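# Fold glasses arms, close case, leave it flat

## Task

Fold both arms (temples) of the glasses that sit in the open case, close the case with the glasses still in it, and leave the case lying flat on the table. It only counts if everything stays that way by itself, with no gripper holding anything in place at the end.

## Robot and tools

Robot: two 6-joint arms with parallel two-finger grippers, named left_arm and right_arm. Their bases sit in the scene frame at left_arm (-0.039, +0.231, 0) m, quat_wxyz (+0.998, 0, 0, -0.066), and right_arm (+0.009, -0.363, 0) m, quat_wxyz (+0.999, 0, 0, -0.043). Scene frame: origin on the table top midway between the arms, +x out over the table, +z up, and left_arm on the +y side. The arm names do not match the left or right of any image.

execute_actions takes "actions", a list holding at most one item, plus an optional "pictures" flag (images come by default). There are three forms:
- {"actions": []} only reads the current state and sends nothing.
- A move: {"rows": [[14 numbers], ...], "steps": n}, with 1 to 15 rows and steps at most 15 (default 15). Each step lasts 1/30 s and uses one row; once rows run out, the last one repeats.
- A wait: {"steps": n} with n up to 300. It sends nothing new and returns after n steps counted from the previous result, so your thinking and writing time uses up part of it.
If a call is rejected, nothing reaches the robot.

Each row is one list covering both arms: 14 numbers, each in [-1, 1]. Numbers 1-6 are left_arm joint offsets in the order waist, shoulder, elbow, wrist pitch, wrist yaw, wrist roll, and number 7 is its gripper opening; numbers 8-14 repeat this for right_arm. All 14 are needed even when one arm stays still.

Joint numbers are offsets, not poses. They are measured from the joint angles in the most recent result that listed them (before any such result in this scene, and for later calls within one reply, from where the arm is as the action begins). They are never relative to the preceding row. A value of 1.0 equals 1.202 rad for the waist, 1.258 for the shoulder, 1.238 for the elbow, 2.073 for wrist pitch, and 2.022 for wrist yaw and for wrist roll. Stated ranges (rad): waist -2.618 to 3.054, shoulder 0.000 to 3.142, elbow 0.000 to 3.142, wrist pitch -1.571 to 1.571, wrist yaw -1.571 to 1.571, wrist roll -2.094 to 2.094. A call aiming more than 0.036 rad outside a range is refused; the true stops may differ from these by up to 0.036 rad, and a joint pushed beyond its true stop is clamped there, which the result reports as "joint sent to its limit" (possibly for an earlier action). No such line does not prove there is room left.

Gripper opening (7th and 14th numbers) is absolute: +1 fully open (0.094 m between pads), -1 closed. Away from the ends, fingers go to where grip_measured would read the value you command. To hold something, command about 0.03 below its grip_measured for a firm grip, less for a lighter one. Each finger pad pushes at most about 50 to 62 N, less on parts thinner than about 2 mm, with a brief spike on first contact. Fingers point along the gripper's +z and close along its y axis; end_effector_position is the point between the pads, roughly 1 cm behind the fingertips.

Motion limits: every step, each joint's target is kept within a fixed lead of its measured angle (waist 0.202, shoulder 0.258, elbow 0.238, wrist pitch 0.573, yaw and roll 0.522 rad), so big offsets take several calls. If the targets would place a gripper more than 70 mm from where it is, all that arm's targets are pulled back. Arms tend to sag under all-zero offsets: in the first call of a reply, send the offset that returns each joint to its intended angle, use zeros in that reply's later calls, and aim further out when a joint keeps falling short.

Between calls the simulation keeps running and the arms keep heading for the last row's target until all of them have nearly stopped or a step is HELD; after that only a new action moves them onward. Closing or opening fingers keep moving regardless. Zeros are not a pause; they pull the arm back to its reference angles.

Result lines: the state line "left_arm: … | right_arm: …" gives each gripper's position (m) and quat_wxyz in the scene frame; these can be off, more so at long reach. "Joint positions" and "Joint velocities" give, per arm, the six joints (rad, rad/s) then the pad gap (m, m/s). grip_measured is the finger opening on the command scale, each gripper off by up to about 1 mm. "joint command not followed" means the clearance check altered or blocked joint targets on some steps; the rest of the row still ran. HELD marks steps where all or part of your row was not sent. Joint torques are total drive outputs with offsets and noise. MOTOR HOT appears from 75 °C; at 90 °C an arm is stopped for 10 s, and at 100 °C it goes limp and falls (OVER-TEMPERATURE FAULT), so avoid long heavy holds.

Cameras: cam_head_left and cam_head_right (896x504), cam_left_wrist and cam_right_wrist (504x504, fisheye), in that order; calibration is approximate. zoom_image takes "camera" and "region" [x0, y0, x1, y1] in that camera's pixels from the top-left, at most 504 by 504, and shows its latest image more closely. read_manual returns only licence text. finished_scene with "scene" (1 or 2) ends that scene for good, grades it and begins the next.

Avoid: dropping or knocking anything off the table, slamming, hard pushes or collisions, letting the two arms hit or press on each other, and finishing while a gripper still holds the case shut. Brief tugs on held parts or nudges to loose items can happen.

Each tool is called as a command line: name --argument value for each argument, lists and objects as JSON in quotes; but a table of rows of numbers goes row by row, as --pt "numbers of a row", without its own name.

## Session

execute_actions --actions '[]'

Scene clock: 0.00 s of 5000.00 s.
left_arm: end_effector_position=(+0.2848, +0.4594, +0.1833) grip_measured=+1.000 end_effector_quat_wxyz=(+0.061, -0.595, +0.800, +0.041) | right_arm: end_effector_position=(+0.4986, -0.4745, +0.1573) grip_measured=+1.000 end_effector_quat_wxyz=(+0.406, +0.235, +0.859, -0.206)
Joint positions: left_arm=[ 0.701  1.977  2.011 -1.488 -0.091 -0.703  0.094] | right_arm=[ 0.044  1.831  1.335 -0.26   0.545  0.252  0.094]
Joint velocities: left_arm=[-0.002 -0.002 -0.012  0.007 -0.007  0.007  0.   ] | right_arm=[-0.012  0.007 -0.022  0.066  0.007 -0.022  0.   ]
Joint torques (N m, as the arm reports them, + toward a larger angle): no reading
camera_calibration (this result's frames):
cam_left_wrist: T_world_to_cam=[[0.999752, 0.0180949, -0.0129731, -0.284042], [0.0212027, -0.951568, 0.306706, 0.411959], [-0.00679497, -0.306905, -0.951716, 0.42032], [0, 0, 0, 1]] pos_world=[0.278093, 0.526145, 0.26999]
cam_right_wrist: T_world_to_cam=[[-0.280155, -0.875692, 0.393289, -0.328629], [-0.909196, 0.110593, -0.401412, 0.611609], [0.308018, -0.470034, -0.827159, -0.141246], [0, 0, 0, 1]] pos_world=[0.507511, -0.421807, 0.25792]

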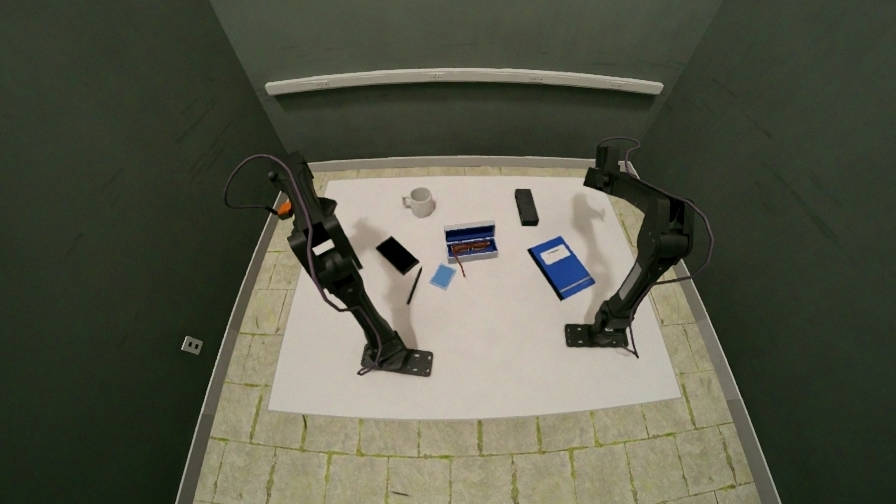

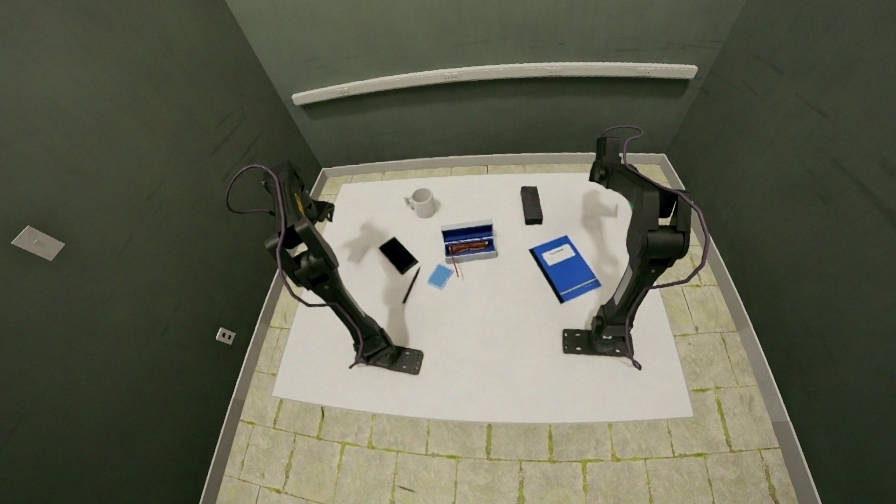

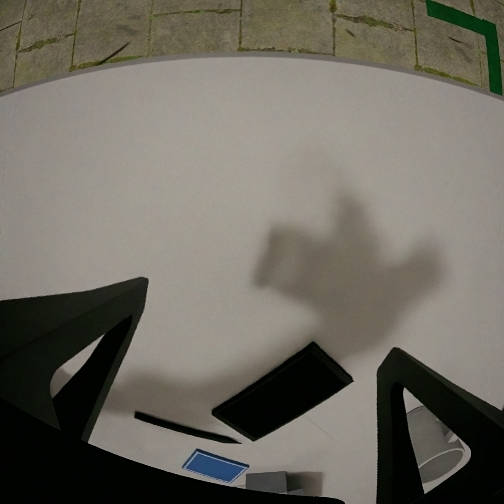

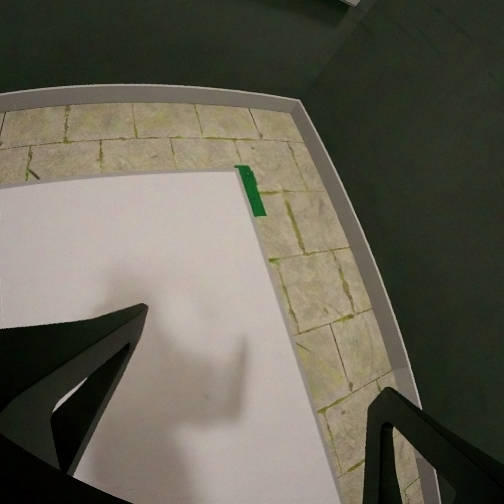

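execute_actions --actions '[{"rows":[[-0.9,-0.48,-0.87,0.3,0.045,0.1,-1,0.658,0,0.25,-0.354,-0.26,0.17,-0.4]]}]' --pictures false

execute_actions --actions '[{"steps":30}]' --pictures false

execute_actions --actions '[{"rows":[[0,0.07,0,0,0,0,-1,0,0.07,0,0,0,0,-0.4]]}]'

Scene clock: 9.10 s of 5000.00 s.
left_arm: end_effector_position=(+0.2853, +0.1730, +0.1643) grip_measured=-0.985 end_effector_quat_wxyz=(+0.222, -0.166, +0.957, -0.079) | right_arm: end_effector_position=(+0.4209, -0.1599, +0.1533) grip_measured=-0.399 end_effector_quat_wxyz=(+0.237, +0.031, +0.968, +0.071)
Joint positions: left_arm=[-0.053  1.357  1.151 -0.889 -0.007 -0.527  0.001] | right_arm=[ 0.584  1.842  1.598 -0.839  0.114  0.534  0.028]
Joint velocities: left_arm=[-1.38   0.081 -1.526  0.315  0.11   0.154 -0.001] | right_arm=[ 1.399 -0.007  0.017 -0.593 -0.359  0.11  -0.   ]
Joint torques (N m, as the arm reports them, + toward a larger angle): left_arm=[-0.29 -4.12  5.74  1.06 -0.01  0.03] | right_arm=[ 0.74 -9.97  7.14  0.88  0.07  0.12]
Steps of this call (steps 1 to 90: nothing new was sent; then 5.60 s passed at rest; steps 91 to 105: all 15 steps of this action). Readings (joint positions):
91: left_arm=[0.691 1.952 1.973 -1.433 -0.090 -0.684] | right_arm=[0.050 1.832 1.353 -0.305 0.512 0.280]
92: left_arm=[0.672 1.913 1.911 -1.355 -0.086 -0.662] | right_arm=[0.064 1.837 1.382 -0.370 0.468 0.310]
94: left_arm=[0.598 1.816 1.792 -1.222 -0.073 -0.624] | right_arm=[0.116 1.842 1.447 -0.487 0.385 0.364]
98: left_arm=[0.375 1.566 1.536 -1.021 -0.042 -0.567] | right_arm=[0.263 1.842 1.551 -0.660 0.252 0.448]
105: the state above

Scene clock: 10.10 s of 5000.00 s.
left_arm: end_effector_position=(+0.2003, +0.0928, +0.0831) grip_measured=-0.985 end_effector_quat_wxyz=(+0.100, +0.007, +0.993, -0.065) | right_arm: end_effector_position=(+0.3237, -0.0691, +0.1430) grip_measured=-0.399 end_effector_quat_wxyz=(+0.146, -0.080, +0.981, +0.105)
Joint positions: left_arm=[-0.388  1.387  0.933 -0.878  0.014 -0.507  0.001] | right_arm=[ 0.841  1.842  1.612 -0.981  0.017  0.589  0.028]
Joint velocities: left_arm=[-0.002  0.007 -0.007  0.007 -0.066 -0.051 -0.001] | right_arm=[-0.007  0.007  0.007  0.007 -0.022 -0.022  0.   ]
Joint torques (N m, as the arm reports them, + toward a larger angle): left_arm=[ 0.59 -5.47  6.85  1.12 -0.14  0.06] | right_arm=[ -0.53 -10.14   6.97   0.88   0.04   0.06]
Steps of this call (steps 1 to 30: the robot went on to your last target). Readings (joint positions):
1: left_arm=[-0.104 1.361 1.098 -0.881 -0.005 -0.525] | right_arm=[0.636 1.842 1.598 -0.856 0.102 0.542]
2: left_arm=[-0.160 1.365 1.047 -0.878 -0.005 -0.523] | right_arm=[0.689 1.842 1.599 -0.872 0.091 0.548]
4: left_arm=[-0.290 1.378 0.969 -0.879 -0.002 -0.517] | right_arm=[0.790 1.842 1.605 -0.906 0.064 0.562]
8: left_arm=[-0.388 1.387 0.933 -0.884 0.017 -0.510] | right_arm=[0.871 1.842 1.612 -0.948 0.018 0.575]
30: the state above
All arms were judged still, so your last target was given up. Only a new action makes them travel on or press farther. Fingers that are still opening or closing keep moving.

Scene clock: 10.60 s of 5000.00 s.
left_arm: end_effector_position=(+0.1973, +0.0945, +0.0604) grip_measured=-0.985 end_effector_quat_wxyz=(+0.062, +0.006, +0.997, -0.043) | right_arm: end_effector_position=(+0.3244, -0.0684, +0.1002) grip_measured=-0.399 end_effector_quat_wxyz=(+0.106, -0.081, +0.988, +0.073)
Joint positions: left_arm=[-0.388  1.477  0.933 -0.875  0.014 -0.507  0.001] | right_arm=[ 0.841  1.947  1.612 -0.978  0.017  0.589  0.028]
Joint velocities: left_arm=[-0.002  0.007 -0.022 -0.007  0.007 -0.051 -0.001] | right_arm=[-0.017  0.022 -0.007 -0.051 -0.022  0.081  0.002]
Joint torques (N m, as the arm reports them, + toward a larger angle): left_arm=[ 0.04 -5.08  6.44  0.81  0.03  0.01] | right_arm=[ -0.13 -11.37   4.7    0.84   0.08  -0.01]
Steps of this call (steps 1 to 15: all 15 steps of this action). Readings (joint positions):
1: left_arm=[-0.388 1.396 0.933 -0.879 0.014 -0.507] | right_arm=[0.841 1.850 1.612 -0.981 0.017 0.589]
2: left_arm=[-0.388 1.412 0.933 -0.875 0.014 -0.507] | right_arm=[0.841 1.860 1.612 -0.978 0.017 0.589]
4: left_arm=[-0.388 1.453 0.933 -0.875 0.014 -0.507] | right_arm=[0.841 1.895 1.612 -0.978 0.017 0.589]
8: left_arm=[-0.388 1.477 0.933 -0.875 0.014 -0.507] | right_arm=[0.841 1.945 1.612 -0.978 0.017 0.589]
15: the state above
camera_calibration (this result's frames):
cam_left_wrist: T_world_to_cam=[[0.28845, -0.955869, 0.0557831, 0.0366193], [-0.902668, -0.25204, 0.348808, 0.217864], [-0.319355, -0.150967, -0.935533, 0.236643], [0, 0, 0, 1]] pos_world=[0.261669, 0.125639, 0.143352]
cam_right_wrist: T_world_to_cam=[[0.528794, -0.841165, -0.113216, -0.208684], [-0.832779, -0.539963, 0.122147, 0.263628], [-0.163879, 0.0296932, -0.986034, 0.259218], [0, 0, 0, 1]] pos_world=[0.372375, -0.040885, 0.19977]

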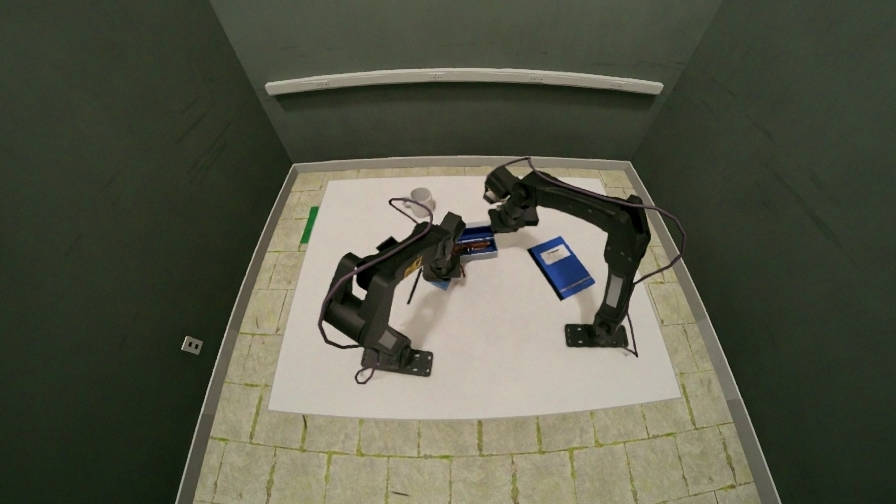

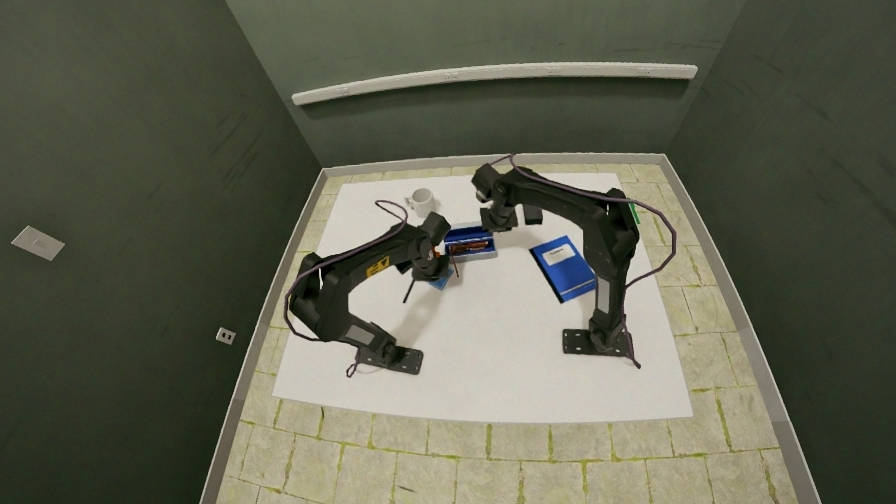

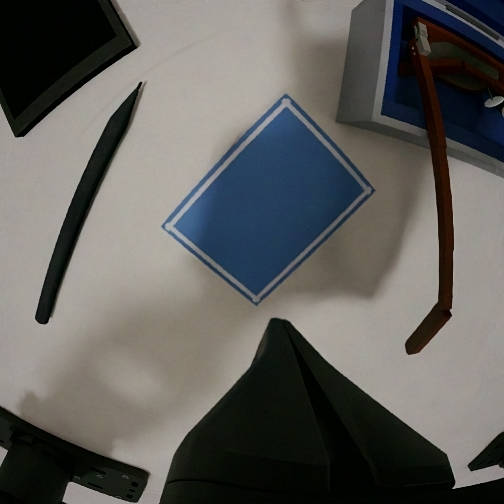

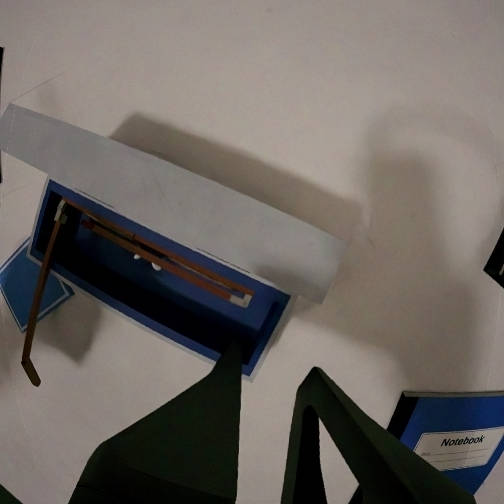

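execute_actions --actions '[{"rows":[[0,0,0,0,0,0,-1,0.03,0,0,-0.034,0,0,-0.4],[0,0,0,0,0,0,-1,0.03,0,0,-0.034,0,0,-0.4],[0,0,0,0,0,0,-1,0.03,0,0,-0.034,0,0,-0.4],[0,0,0,0,0,0,-1,0.03,0,0,-0.034,0,0,-0.4],[0,0,0,0,0,0,-1,0.03,0.03,0,-0.034,0,0,-0.4],[0,0,0,0,0,0,-1,0.03,0.055,0,-0.034,0,0,-0.4]]}]'

Scene clock: 14.33 s of 5000.00 s.
left_arm: end_effector_position=(+0.1973, +0.0945, +0.0604) grip_measured=-0.985 end_effector_quat_wxyz=(+0.062, +0.006, +0.997, -0.043) | right_arm: end_effector_position=(+0.3037, -0.0712, +0.0652) grip_measured=-0.399 end_effector_quat_wxyz=(+0.052, -0.097, +0.993, +0.031)
Joint positions: left_arm=[-0.388  1.477  0.933 -0.875  0.014 -0.507  0.001] | right_arm=[ 0.87   2.027  1.612 -1.035  0.018  0.589  0.028]
Joint velocities: left_arm=[-0.017  0.002 -0.007  0.007  0.007 -0.037 -0.001] | right_arm=[-0.007 -0.007 -0.007  0.051  0.022  0.007  0.001]
Joint torques (N m, as the arm reports them, + toward a larger angle): left_arm=[-0.01 -4.97  6.43  0.82  0.02 -0.01] | right_arm=[  0.2  -11.42   4.52   0.47   0.07  -0.03]
Steps of this call (steps 1 to 15: the robot went on to your last target; steps 16 to 90: nothing new was sent; then 0.23 s passed at rest; steps 91 to 105: all 15 steps of this action). Readings (joint positions):
91: left_arm=[-0.388 1.477 0.933 -0.875 0.014 -0.507] | right_arm=[0.843 1.947 1.612 -0.983 0.018 0.589]
92: left_arm=[-0.388 1.477 0.933 -0.875 0.014 -0.507] | right_arm=[0.846 1.947 1.612 -0.992 0.018 0.589]
94: left_arm=[-0.388 1.477 0.933 -0.875 0.014 -0.507] | right_arm=[0.857 1.947 1.612 -1.009 0.018 0.589]
98: left_arm=[-0.388 1.477 0.933 -0.875 0.014 -0.507] | right_arm=[0.870 1.981 1.612 -1.022 0.018 0.589]
105: the state above
camera_calibration (this result's frames):
cam_left_wrist: T_world_to_cam=[[0.28845, -0.955869, 0.0557831, 0.0366193], [-0.902668, -0.25204, 0.348808, 0.217864], [-0.319355, -0.150967, -0.935533, 0.236643], [0, 0, 0, 1]] pos_world=[0.261669, 0.125639, 0.143352]
cam_right_wrist: T_world_to_cam=[[0.543563, -0.834996, -0.085556, -0.209944], [-0.798315, -0.545772, 0.25461, 0.229637], [-0.259292, -0.0700959, -0.963252, 0.241819], [0, 0, 0, 1]] pos_world=[0.360142, -0.0330225, 0.156503]

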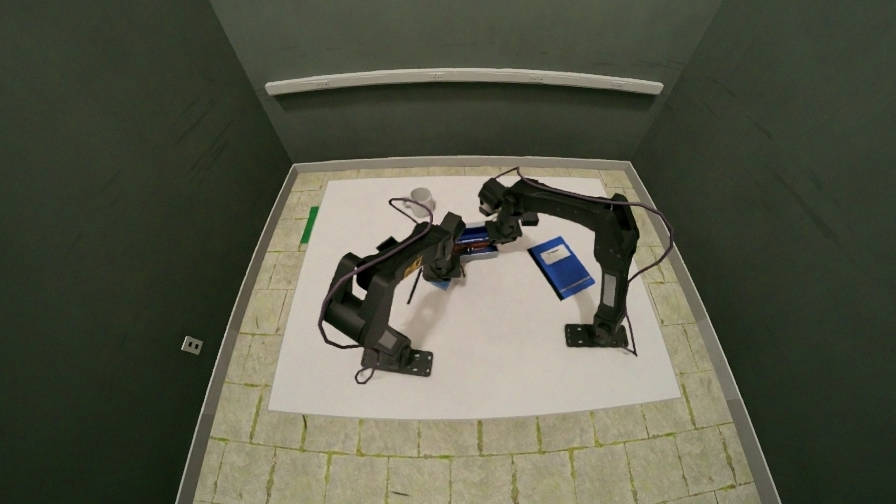

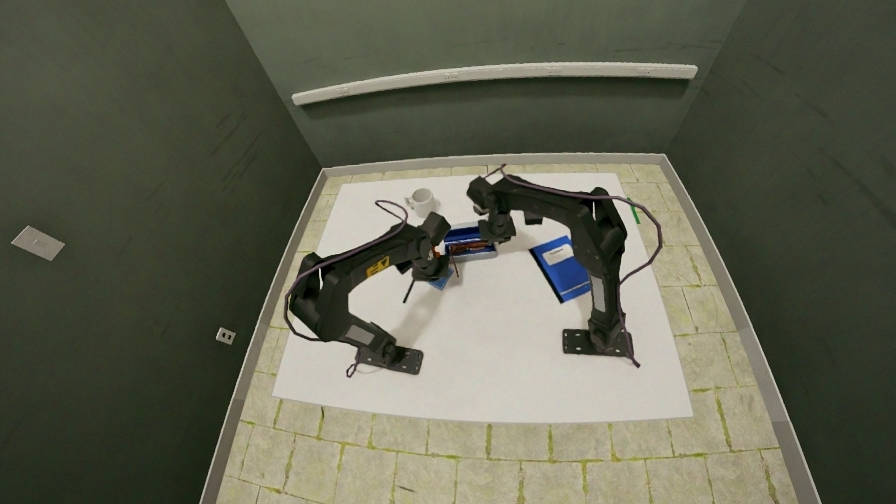

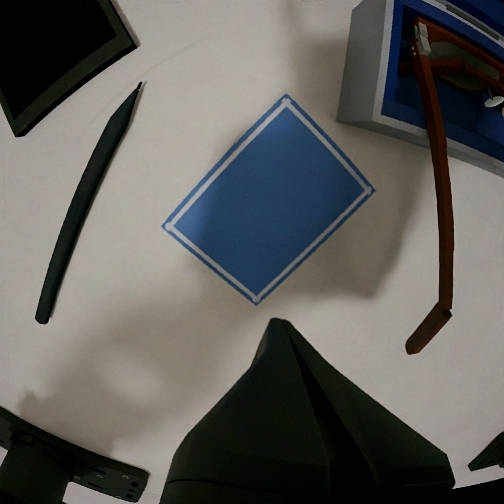

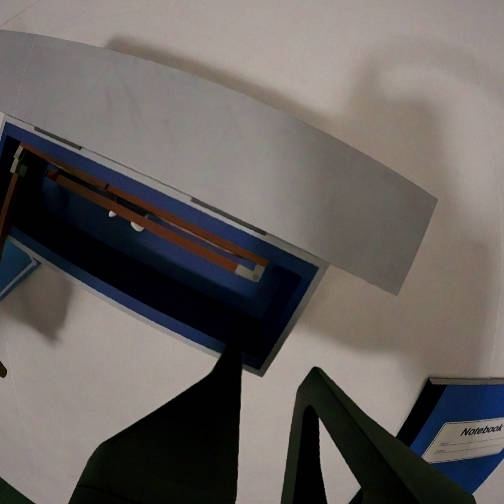

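execute_actions --actions '[{"rows":[[-0.05,0.03,0,0.1,0,0,-1,-0.02,0,0,0.024,0,0.04,-0.4],[-0.05,0.03,0,0.1,0,0,-1,-0.02,0,0,0.024,0,0.04,-0.4],[-0.05,0.055,0,0.1,0,0,-1,-0.02,0,0,0.024,0,0.04,-0.4],[-0.05,0.055,0,0.1,0,0,-1,-0.02,0,0,0.024,0,0.04,-0.4],[-0.05,0.055,0,0.1,0,0,-1,-0.02,0.025,0,0.024,0,0.04,-0.4],[-0.05,0.055,0,0.1,0,0,-1,-0.02,0.043,0,0.024,0,0.04,-0.4]]}]'

execute_actions --actions '[{"rows":[[0,0,0,0,0,0,-1,0,0,0,0,0,0,-0.6],[0,0,0,0,0,0,-1,0,0,0,0,0,0,-0.75],[0,0,0,0,0,0,-1,0,0,0,0,0,0,-0.93]]}]'

Scene clock: 18.33 s of 5000.00 s.
left_arm: end_effector_position=(+0.2248, +0.0597, +0.0520) grip_measured=-0.985 end_effector_quat_wxyz=(+0.113, +0.032, +0.990, -0.077) | right_arm: end_effector_position=(+0.3103, -0.0735, +0.0419) grip_measured=-0.399 end_effector_quat_wxyz=(+0.039, -0.055, +0.997, +0.022)
Joint positions: left_arm=[-0.44   1.543  0.933 -0.686  0.015 -0.508  0.001] | right_arm=[ 0.855  2.088  1.612 -1.007  0.018  0.659  0.028]
Joint velocities: left_arm=[-0.007 -0.012  0.002 -0.022  0.007 -0.037  0.   ] | right_arm=[-0.002  0.002  0.012  0.066  0.051 -0.007  0.   ]
Joint torques (N m, as the arm reports them, + toward a larger angle): left_arm=[-0.79 -5.46  6.46  1.19  0.03 -0.02] | right_arm=[ -0.88 -11.17   4.44   0.66   0.02   0.07]
Steps of this call (steps 1 to 15: the robot went on to your last target; steps 16 to 90: nothing new was sent; then 0.50 s passed at rest; steps 91 to 105: all 15 steps of this action). Readings (joint positions):
91: left_arm=[-0.393 1.480 0.933 -0.859 0.012 -0.508] | right_arm=[0.869 2.027 1.612 -1.034 0.018 0.600]
92: left_arm=[-0.406 1.487 0.933 -0.828 0.012 -0.508] | right_arm=[0.868 2.027 1.612 -1.030 0.018 0.613]
94: left_arm=[-0.430 1.511 0.933 -0.766 0.013 -0.508] | right_arm=[0.862 2.027 1.612 -1.020 0.018 0.631]
98: left_arm=[-0.440 1.543 0.933 -0.713 0.015 -0.508] | right_arm=[0.856 2.053 1.612 -1.008 0.018 0.649]
105: the state above
camera_calibration (this result's frames):
cam_left_wrist: T_world_to_cam=[[0.228047, -0.962878, 0.14443, 0.005242], [-0.946144, -0.184143, 0.266276, 0.24686], [-0.229795, -0.197375, -0.953015, 0.215926], [0, 0, 0, 1]] pos_world=[0.281989, 0.0931234, 0.139291]
cam_right_wrist: T_world_to_cam=[[0.468286, -0.87945, -0.0852962, -0.197292], [-0.834299, -0.471892, 0.285069, 0.25488], [-0.290954, -0.0623311, -0.954704, 0.230958], [0, 0, 0, 1]] pos_world=[0.372233, -0.0388372, 0.13101]

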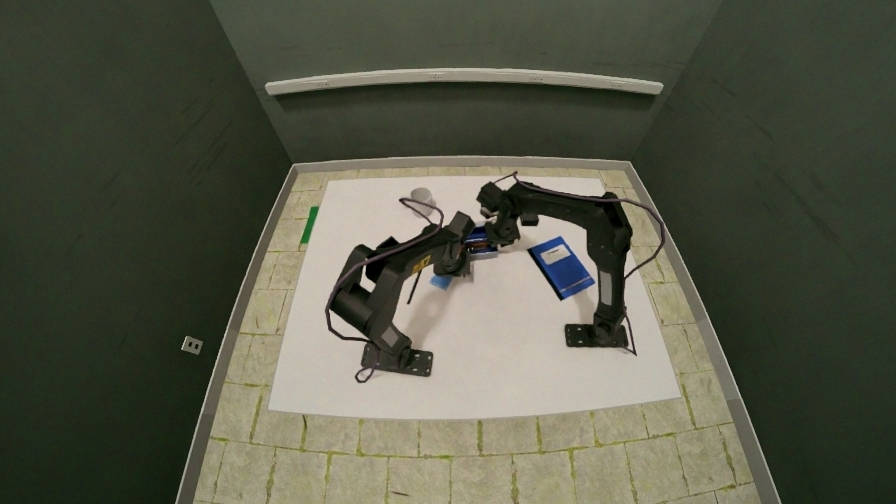

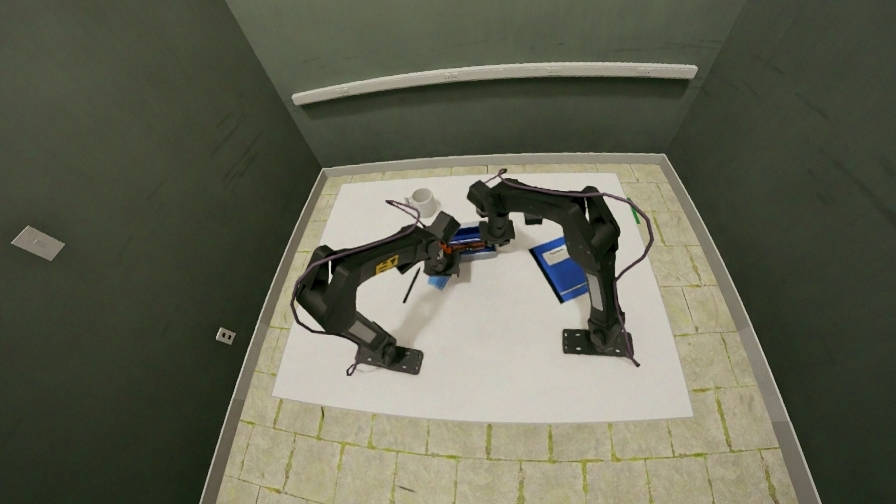

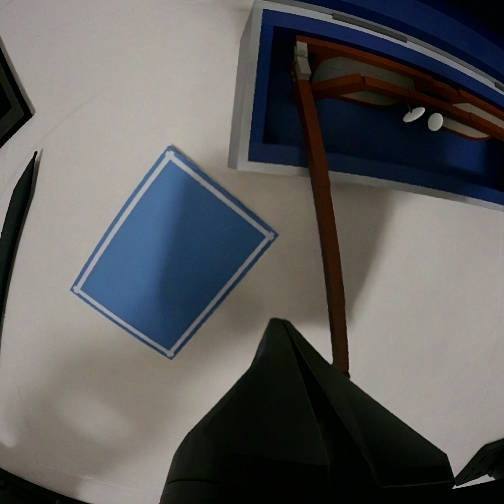

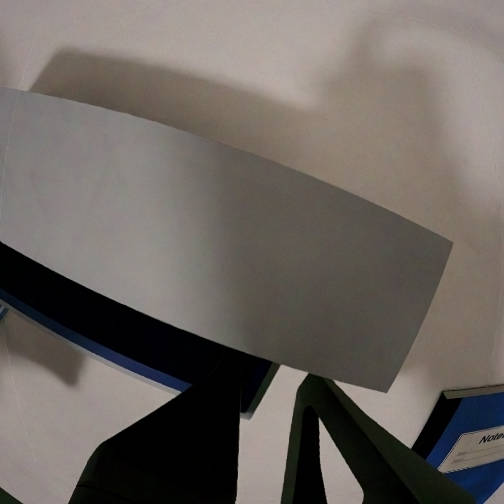

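Scene clock: 18.83 s of 5000.00 s.
left_arm: end_effector_position=(+0.2248, +0.0597, +0.0520) grip_measured=-0.985 end_effector_quat_wxyz=(+0.113, +0.032, +0.990, -0.077) | right_arm: end_effector_position=(+0.3100, -0.0734, +0.0419) grip_measured=-0.878 end_effector_quat_wxyz=(+0.039, -0.055, +0.997, +0.023)
Joint positions: left_arm=[-0.44   1.543  0.933 -0.686  0.015 -0.508  0.001] | right_arm=[ 0.855  2.088  1.612 -1.007  0.017  0.659  0.006]
Joint velocities: left_arm=[ 0.007 -0.027 -0.002  0.037 -0.066 -0.051 -0.001] | right_arm=[-0.012  0.002 -0.017 -0.007  0.007 -0.037  0.   ]
Joint torques (N m, as the arm reports them, + toward a larger angle): left_arm=[-0.03 -5.67  6.51  1.05  0.03  0.  ] | right_arm=[ -0.11 -10.57   4.2    0.51   0.1    0.02]
Steps of this call (steps 1 to 15: all 15 steps of this action). Readings (joint positions):
1: left_arm=[-0.440 1.543 0.933 -0.686 0.015 -0.508] | right_arm=[0.855 2.088 1.612 -1.007 0.018 0.660]
2: left_arm=[-0.440 1.543 0.933 -0.686 0.015 -0.508] | right_arm=[0.855 2.088 1.612 -1.007 0.018 0.660]
4: left_arm=[-0.440 1.543 0.933 -0.686 0.015 -0.508] | right_arm=[0.855 2.088 1.612 -1.007 0.017 0.659]
8: left_arm=[-0.440 1.543 0.933 -0.686 0.015 -0.508] | right_arm=[0.855 2.088 1.612 -1.007 0.017 0.659]
15: the state above
camera_calibration (this result's frames):
cam_left_wrist: T_world_to_cam=[[0.228047, -0.962878, 0.14443, 0.005242], [-0.946144, -0.184143, 0.266276, 0.24686], [-0.229795, -0.197375, -0.953015, 0.215926], [0, 0, 0, 1]] pos_world=[0.281989, 0.0931234, 0.139291]
cam_right_wrist: T_world_to_cam=[[0.468283, -0.879356, -0.0862823, -0.197075], [-0.833946, -0.472134, 0.285698, 0.254593], [-0.291967, -0.0618327, -0.954428, 0.23123], [0, 0, 0, 1]] pos_world=[0.372115, -0.0387993, 0.130952]

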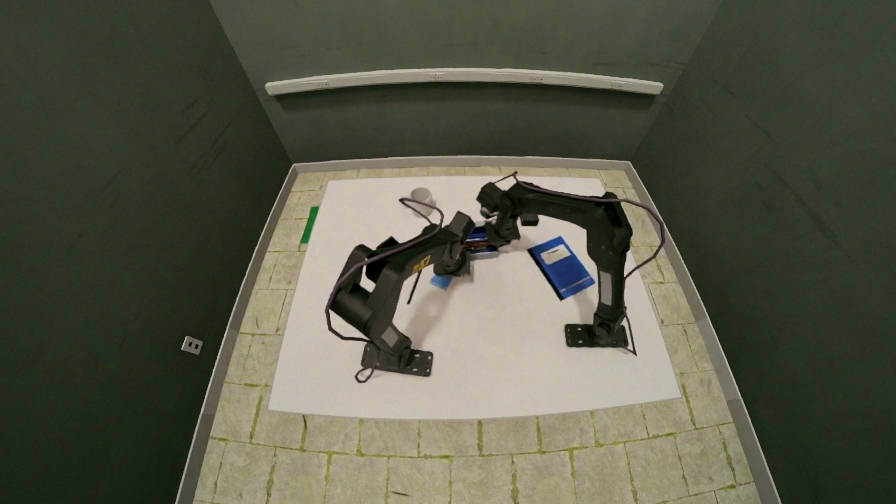

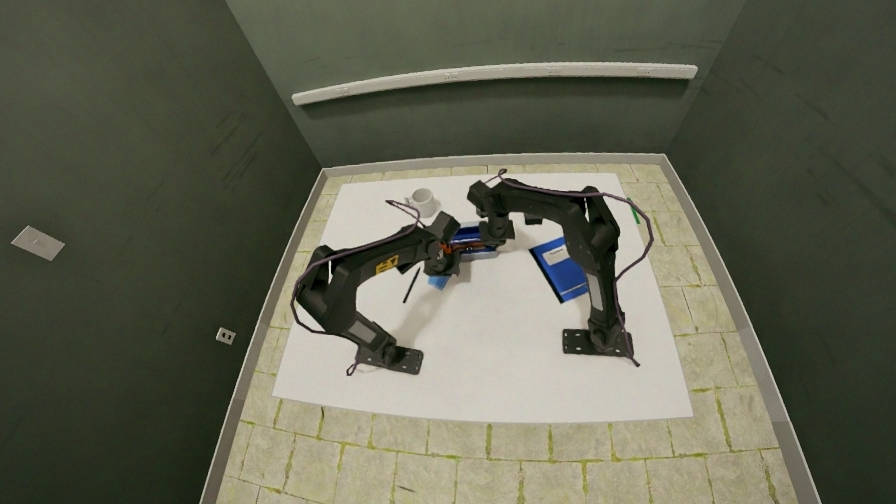

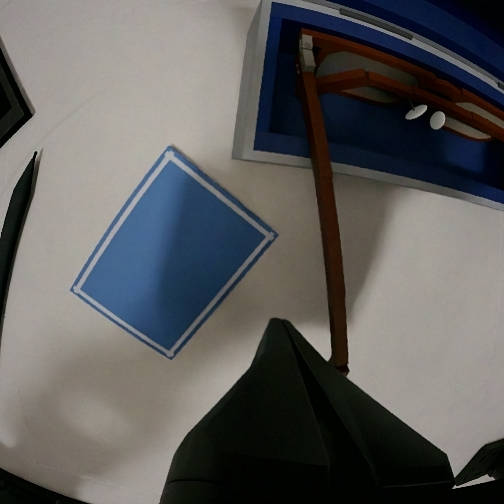

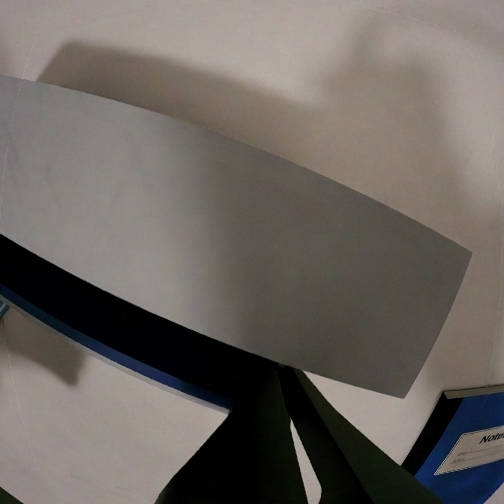

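execute_actions --actions '[{"rows":[[0,0.007,0,0.016,0,0,-1,0,0,0,0,0,0,-0.93],[-0.01,0.014,0,0.032,0,0,-1,0,0,0,0,0,0,-0.93],[-0.02,0.02,0,0.048,0,0,-1,0,0,0,0,0,0,-0.93],[-0.03,0.027,0,0.064,0,0,-1,0,0,0,0,0,0,-0.93],[-0.04,0.034,0,0.08,0,0,-1,0,0,0,0,0,0,-0.93],[-0.05,0.04,0,0.096,0,0,-1,0,0,0,0,0,0,-0.93],[-0.06,0.047,0,0.112,0,0,-1,0,0,0,0,0,0,-0.93],[-0.07,0.054,0,0.128,0,0,-1,0,0,0,0,0,0,-0.93],[-0.07,0.06,0,0.144,0,0,-1,0,0,0,0,0,0,-0.93],[-0.07,0.066,0,0.16,0,0,-1,0,0,0,0,0,0,-0.93]]}]' --pictures false

execute_actions --actions '[{"steps":20}]'

Scene clock: 23.30 s of 5000.00 s.
left_arm: end_effector_position=(+0.2566, +0.0053, +0.0513) grip_measured=-0.985 end_effector_quat_wxyz=(+0.190, +0.070, +0.970, -0.133) | right_arm: end_effector_position=(+0.3100, -0.0734, +0.0419) grip_measured=-0.878 end_effector_quat_wxyz=(+0.039, -0.055, +0.997, +0.023)
Joint positions: left_arm=[-0.517  1.621  0.933 -0.416  0.016 -0.508  0.001] | right_arm=[ 0.855  2.088  1.612 -1.007  0.017  0.659  0.006]
Joint velocities: left_arm=[-0.027  0.007 -0.012  0.256 -0.066 -0.022  0.001] | right_arm=[-0.007 -0.002  0.002  0.007  0.022 -0.037  0.   ]
Joint torques (N m, as the arm reports them, + toward a larger angle): left_arm=[-0.7  -6.04  6.65  1.62  0.01  0.01] | right_arm=[ -0.09 -10.61   4.33   0.55   0.05   0.03]
Steps of this call (steps 1 to 15: the robot went on to your last target; steps 16 to 90: nothing new was sent; then 0.97 s passed at rest; steps 91 to 105: all 15 steps of this action). Readings (joint positions):
91: left_arm=[-0.440 1.543 0.933 -0.684 0.015 -0.508] | right_arm=[0.855 2.088 1.612 -1.007 0.017 0.659]
92: left_arm=[-0.440 1.544 0.933 -0.679 0.015 -0.508] | right_arm=[0.855 2.088 1.612 -1.007 0.017 0.659]
94: left_arm=[-0.445 1.551 0.933 -0.650 0.015 -0.508] | right_arm=[0.855 2.088 1.612 -1.007 0.017 0.659]
98: left_arm=[-0.488 1.585 0.933 -0.555 0.015 -0.508] | right_arm=[0.855 2.088 1.612 -1.007 0.017 0.659]
105: the state above

Scene clock: 23.97 s of 5000.00 s.
left_arm: end_effector_position=(+0.2634, +0.0001, +0.0558) grip_measured=-0.985 end_effector_quat_wxyz=(+0.206, +0.070, +0.966, -0.143) | right_arm: end_effector_position=(+0.3100, -0.0734, +0.0419) grip_measured=-0.878 end_effector_quat_wxyz=(+0.039, -0.055, +0.997, +0.023)
Joint positions: left_arm=[-0.517  1.621  0.933 -0.377  0.016 -0.508  0.001] | right_arm=[ 0.855  2.088  1.612 -1.007  0.017  0.659  0.006]
Joint velocities: left_arm=[-0.002  0.007 -0.002  0.022  0.037  0.022 -0.   ] | right_arm=[ 0.007  0.022 -0.007 -0.081 -0.051 -0.007 -0.   ]
Joint torques (N m, as the arm reports them, + toward a larger angle): left_arm=[-0.65 -6.16  6.76  1.72  0.03  0.  ] | right_arm=[ -0.06 -10.69   4.29   0.53   0.07   0.  ]
Steps of this call (steps 1 to 20: the robot went on to your last target). Readings (joint positions):
1: left_arm=[-0.517 1.621 0.933 -0.407 0.016 -0.508] | right_arm=[0.855 2.088 1.612 -1.007 0.017 0.659]
2: left_arm=[-0.517 1.621 0.933 -0.400 0.016 -0.508] | right_arm=[0.855 2.088 1.612 -1.007 0.017 0.659]
4: left_arm=[-0.517 1.621 0.933 -0.391 0.016 -0.508] | right_arm=[0.855 2.088 1.612 -1.007 0.017 0.659]
8: left_arm=[-0.517 1.621 0.933 -0.382 0.016 -0.508] | right_arm=[0.855 2.088 1.612 -1.007 0.017 0.659]
20: the state above
camera_calibration (this result's frames):
cam_left_wrist: T_world_to_cam=[[0.111728, -0.945845, 0.304786, -0.0397784], [-0.991433, -0.0852134, 0.0989958, 0.292657], [-0.0676628, -0.313236, -0.947262, 0.173665], [0, 0, 0, 1]] pos_world=[0.306344, 0.0417121, 0.147658]
cam_right_wrist: T_world_to_cam=[[0.468283, -0.879356, -0.0862823, -0.197075], [-0.833946, -0.472134, 0.285698, 0.254593], [-0.291967, -0.0618327, -0.954428, 0.23123], [0, 0, 0, 1]] pos_world=[0.372115, -0.0387993, 0.130952]

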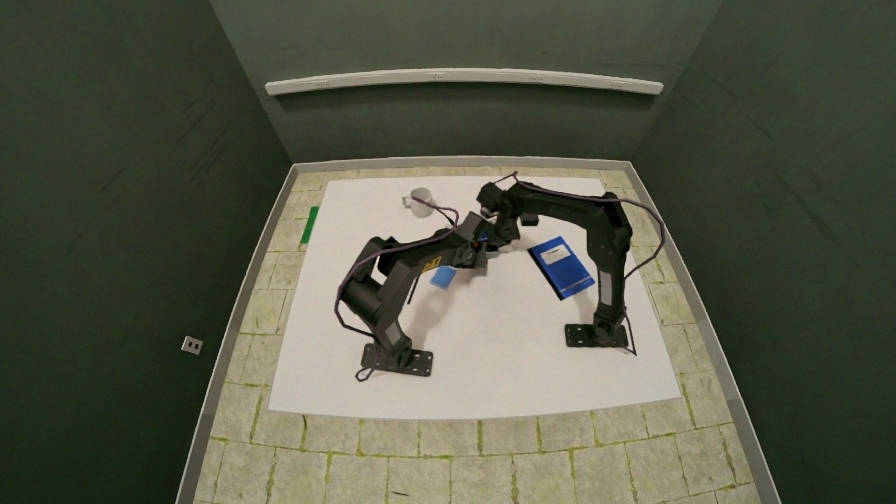

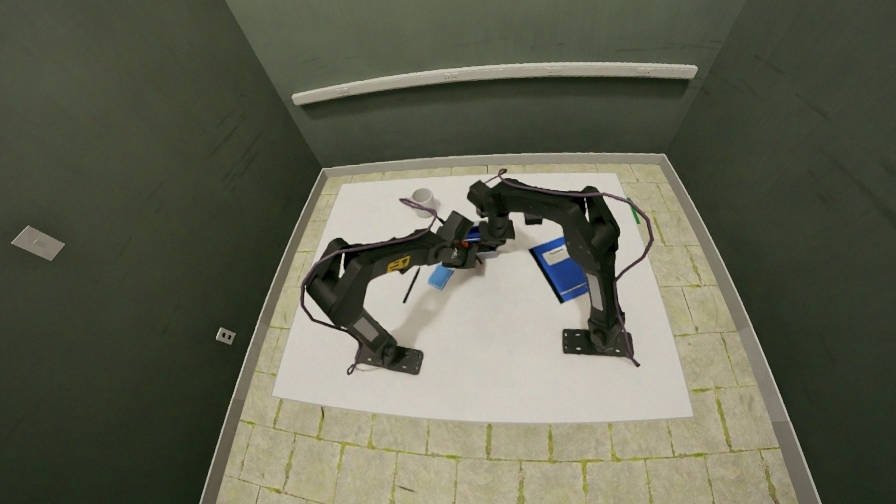

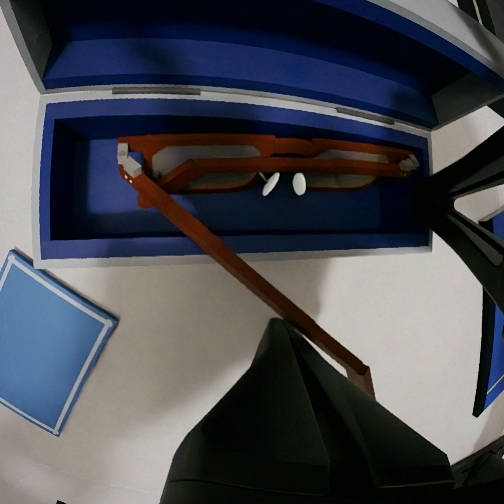

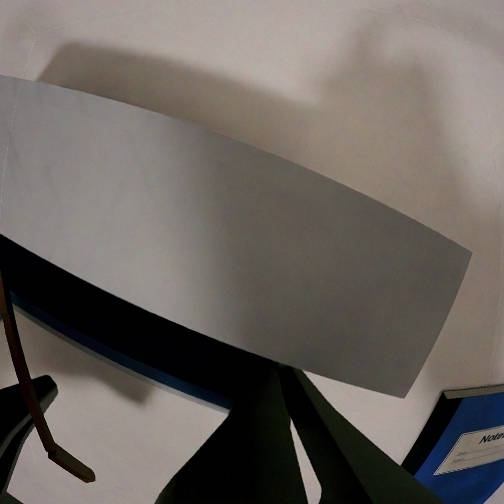

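execute_actions --actions '[{"rows":[[0,0.035,0,0,0,0,-1,0,0,0,0,0,0,-0.93],[0,0.035,0,0,0,0,-1,0,0,0,0,0,0,-0.93],[0,0.035,0,0,0,0,-1,0,0,0,0,0,0,-0.93],[0,0.035,0,0,0,0,-1,0,0,0,0,0,0,-0.93],[0.01,0.035,0,0.02,0,0,-1,0,0,0,0,0,0,-0.93],[0.015,0.035,0,0.035,0,0,-1,0,0,0,0,0,0,-0.93],[0.02,0.035,0,0.05,0,0,-1,0,0,0,0,0,0,-0.93]]}]' --pictures false

execute_actions --actions '[{"rows":[[0,-0.015,0,0.01,0,0,-1,0,0,0,0,0,0,-0.93],[0,-0.03,0,0.02,0,0,-1,0,0,0,0,0,0,-0.93],[0.01,-0.04,0,0.03,0,0,-1,0,0,0,0,0,0,-0.93],[0.02,-0.05,0,0.04,0,0,-1,0,0,0,0,0,0,-0.93],[0.03,-0.05,0,0.05,0,0,-1,0,0,0,0,0,0,-0.93]]}]'

Scene clock: 28.83 s of 5000.00 s.
left_arm: end_effector_position=(+0.2784, -0.0051, +0.0512) grip_measured=-0.985 end_effector_quat_wxyz=(+0.224, +0.063, +0.961, -0.153) | right_arm: end_effector_position=(+0.3100, -0.0734, +0.0419) grip_measured=-0.878 end_effector_quat_wxyz=(+0.039, -0.055, +0.997, +0.023)
Joint positions: left_arm=[-0.504  1.661  0.933 -0.294  0.016 -0.508  0.001] | right_arm=[ 0.855  2.088  1.612 -1.007  0.017  0.659  0.006]
Joint velocities: left_arm=[-0.022 -0.027  0.002  0.139 -0.022 -0.051  0.001] | right_arm=[-0.007 -0.007  0.002  0.037 -0.051 -0.007  0.001]
Joint torques (N m, as the arm reports them, + toward a larger angle): left_arm=[ 0.9  -6.74  6.7   1.64  0.02 -0.02] | right_arm=[  0.02 -10.66   4.34   0.49   0.07   0.  ]
Steps of this call (steps 1 to 15: the robot went on to your last target; steps 16 to 90: nothing new was sent; then 1.37 s passed at rest; steps 91 to 105: all 15 steps of this action). Readings (joint positions):
91: left_arm=[-0.517 1.624 0.933 -0.377 0.016 -0.508] | right_arm=[0.855 2.088 1.612 -1.007 0.017 0.659]
92: left_arm=[-0.517 1.630 0.933 -0.375 0.016 -0.508] | right_arm=[0.855 2.088 1.612 -1.007 0.017 0.659]
94: left_arm=[-0.517 1.647 0.933 -0.374 0.016 -0.508] | right_arm=[0.855 2.088 1.612 -1.007 0.017 0.659]
98: left_arm=[-0.512 1.661 0.933 -0.344 0.016 -0.508] | right_arm=[0.855 2.088 1.612 -1.007 0.017 0.659]
105: the state above

Scene clock: 29.33 s of 5000.00 s.
left_arm: end_effector_position=(+0.3016, -0.0085, +0.0840) grip_measured=-0.985 end_effector_quat_wxyz=(+0.283, +0.050, +0.940, -0.186) | right_arm: end_effector_position=(+0.3100, -0.0734, +0.0419) grip_measured=-0.878 end_effector_quat_wxyz=(+0.039, -0.055, +0.997, +0.023)
Joint positions: left_arm=[-0.477  1.61   0.933 -0.204  0.017 -0.508  0.001] | right_arm=[ 0.855  2.088  1.612 -1.007  0.017  0.659  0.006]
Joint velocities: left_arm=[-0.002 -0.002  0.017  0.022  0.051 -0.037  0.   ] | right_arm=[-0.002  0.017  0.007  0.007  0.007 -0.022 -0.   ]
Joint torques (N m, as the arm reports them, + toward a larger angle): left_arm=[ 0.85 -7.77  6.97  1.9   0.02  0.  ] | right_arm=[ -0.16 -10.67   4.4    0.54   0.06  -0.02]
Steps of this call (steps 1 to 15: all 15 steps of this action). Readings (joint positions):
1: left_arm=[-0.504 1.661 0.933 -0.292 0.016 -0.508] | right_arm=[0.855 2.088 1.612 -1.007 0.017 0.659]
2: left_arm=[-0.504 1.659 0.933 -0.289 0.016 -0.508] | right_arm=[0.855 2.088 1.612 -1.007 0.017 0.659]
4: left_arm=[-0.503 1.647 0.933 -0.279 0.016 -0.508] | right_arm=[0.855 2.088 1.612 -1.007 0.017 0.659]
8: left_arm=[-0.483 1.614 0.933 -0.229 0.017 -0.508] | right_arm=[0.855 2.088 1.612 -1.007 0.017 0.659]
15: the state above
camera_calibration (this result's frames):
cam_left_wrist: T_world_to_cam=[[0.0937642, -0.902461, 0.420444, -0.064708], [-0.992078, -0.120157, -0.0366654, 0.338308], [0.0836085, -0.413675, -0.906577, 0.150286], [0, 0, 0, 1]] pos_world=[0.32913, 0.0444234, 0.175856]
cam_right_wrist: T_world_to_cam=[[0.468283, -0.879356, -0.0862823, -0.197075], [-0.833946, -0.472134, 0.285698, 0.254593], [-0.291967, -0.0618327, -0.954428, 0.23123], [0, 0, 0, 1]] pos_world=[0.372115, -0.0387993, 0.130952]

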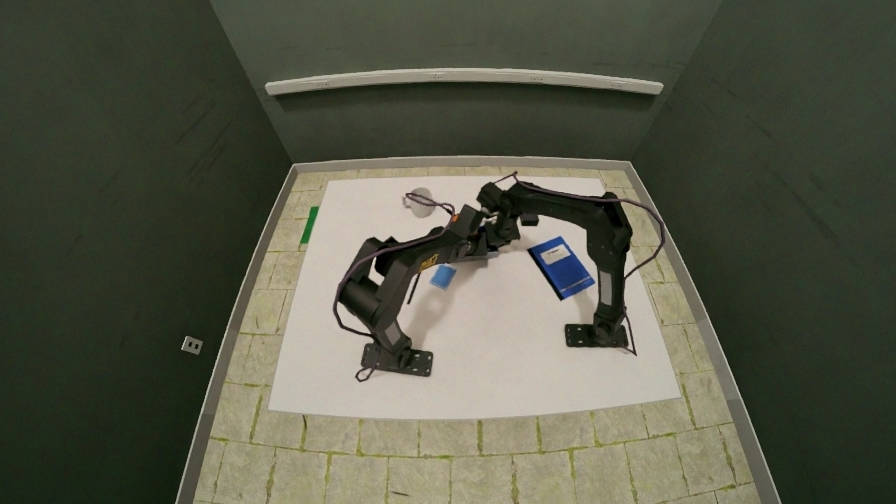

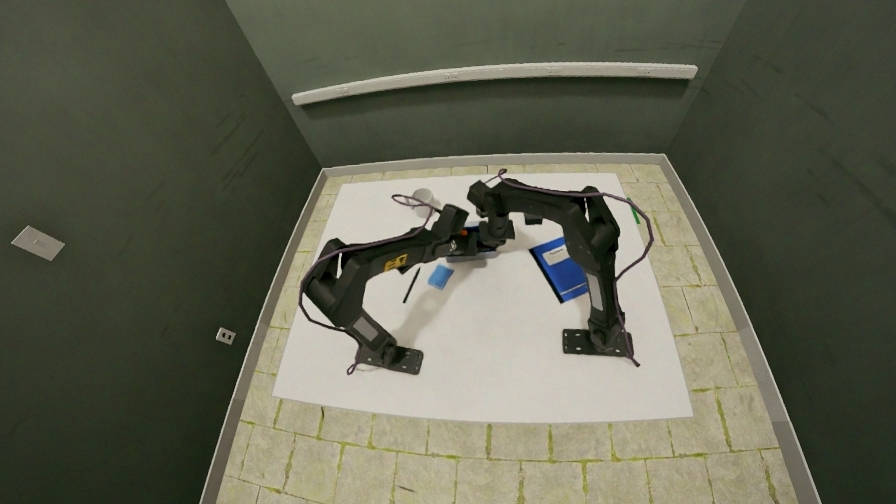

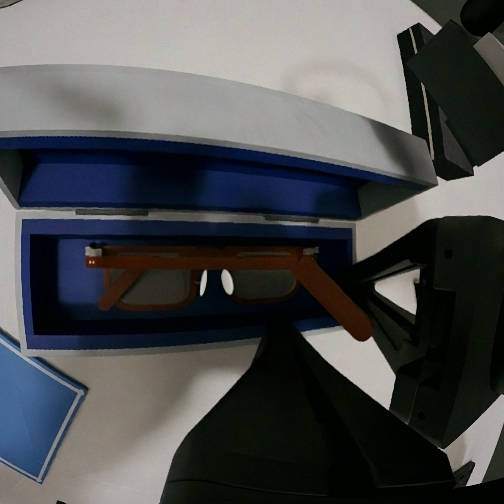

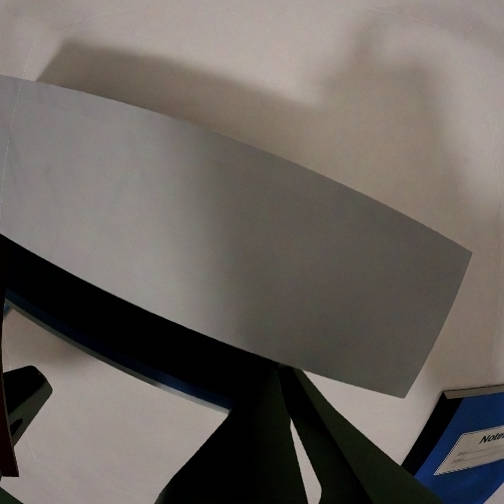

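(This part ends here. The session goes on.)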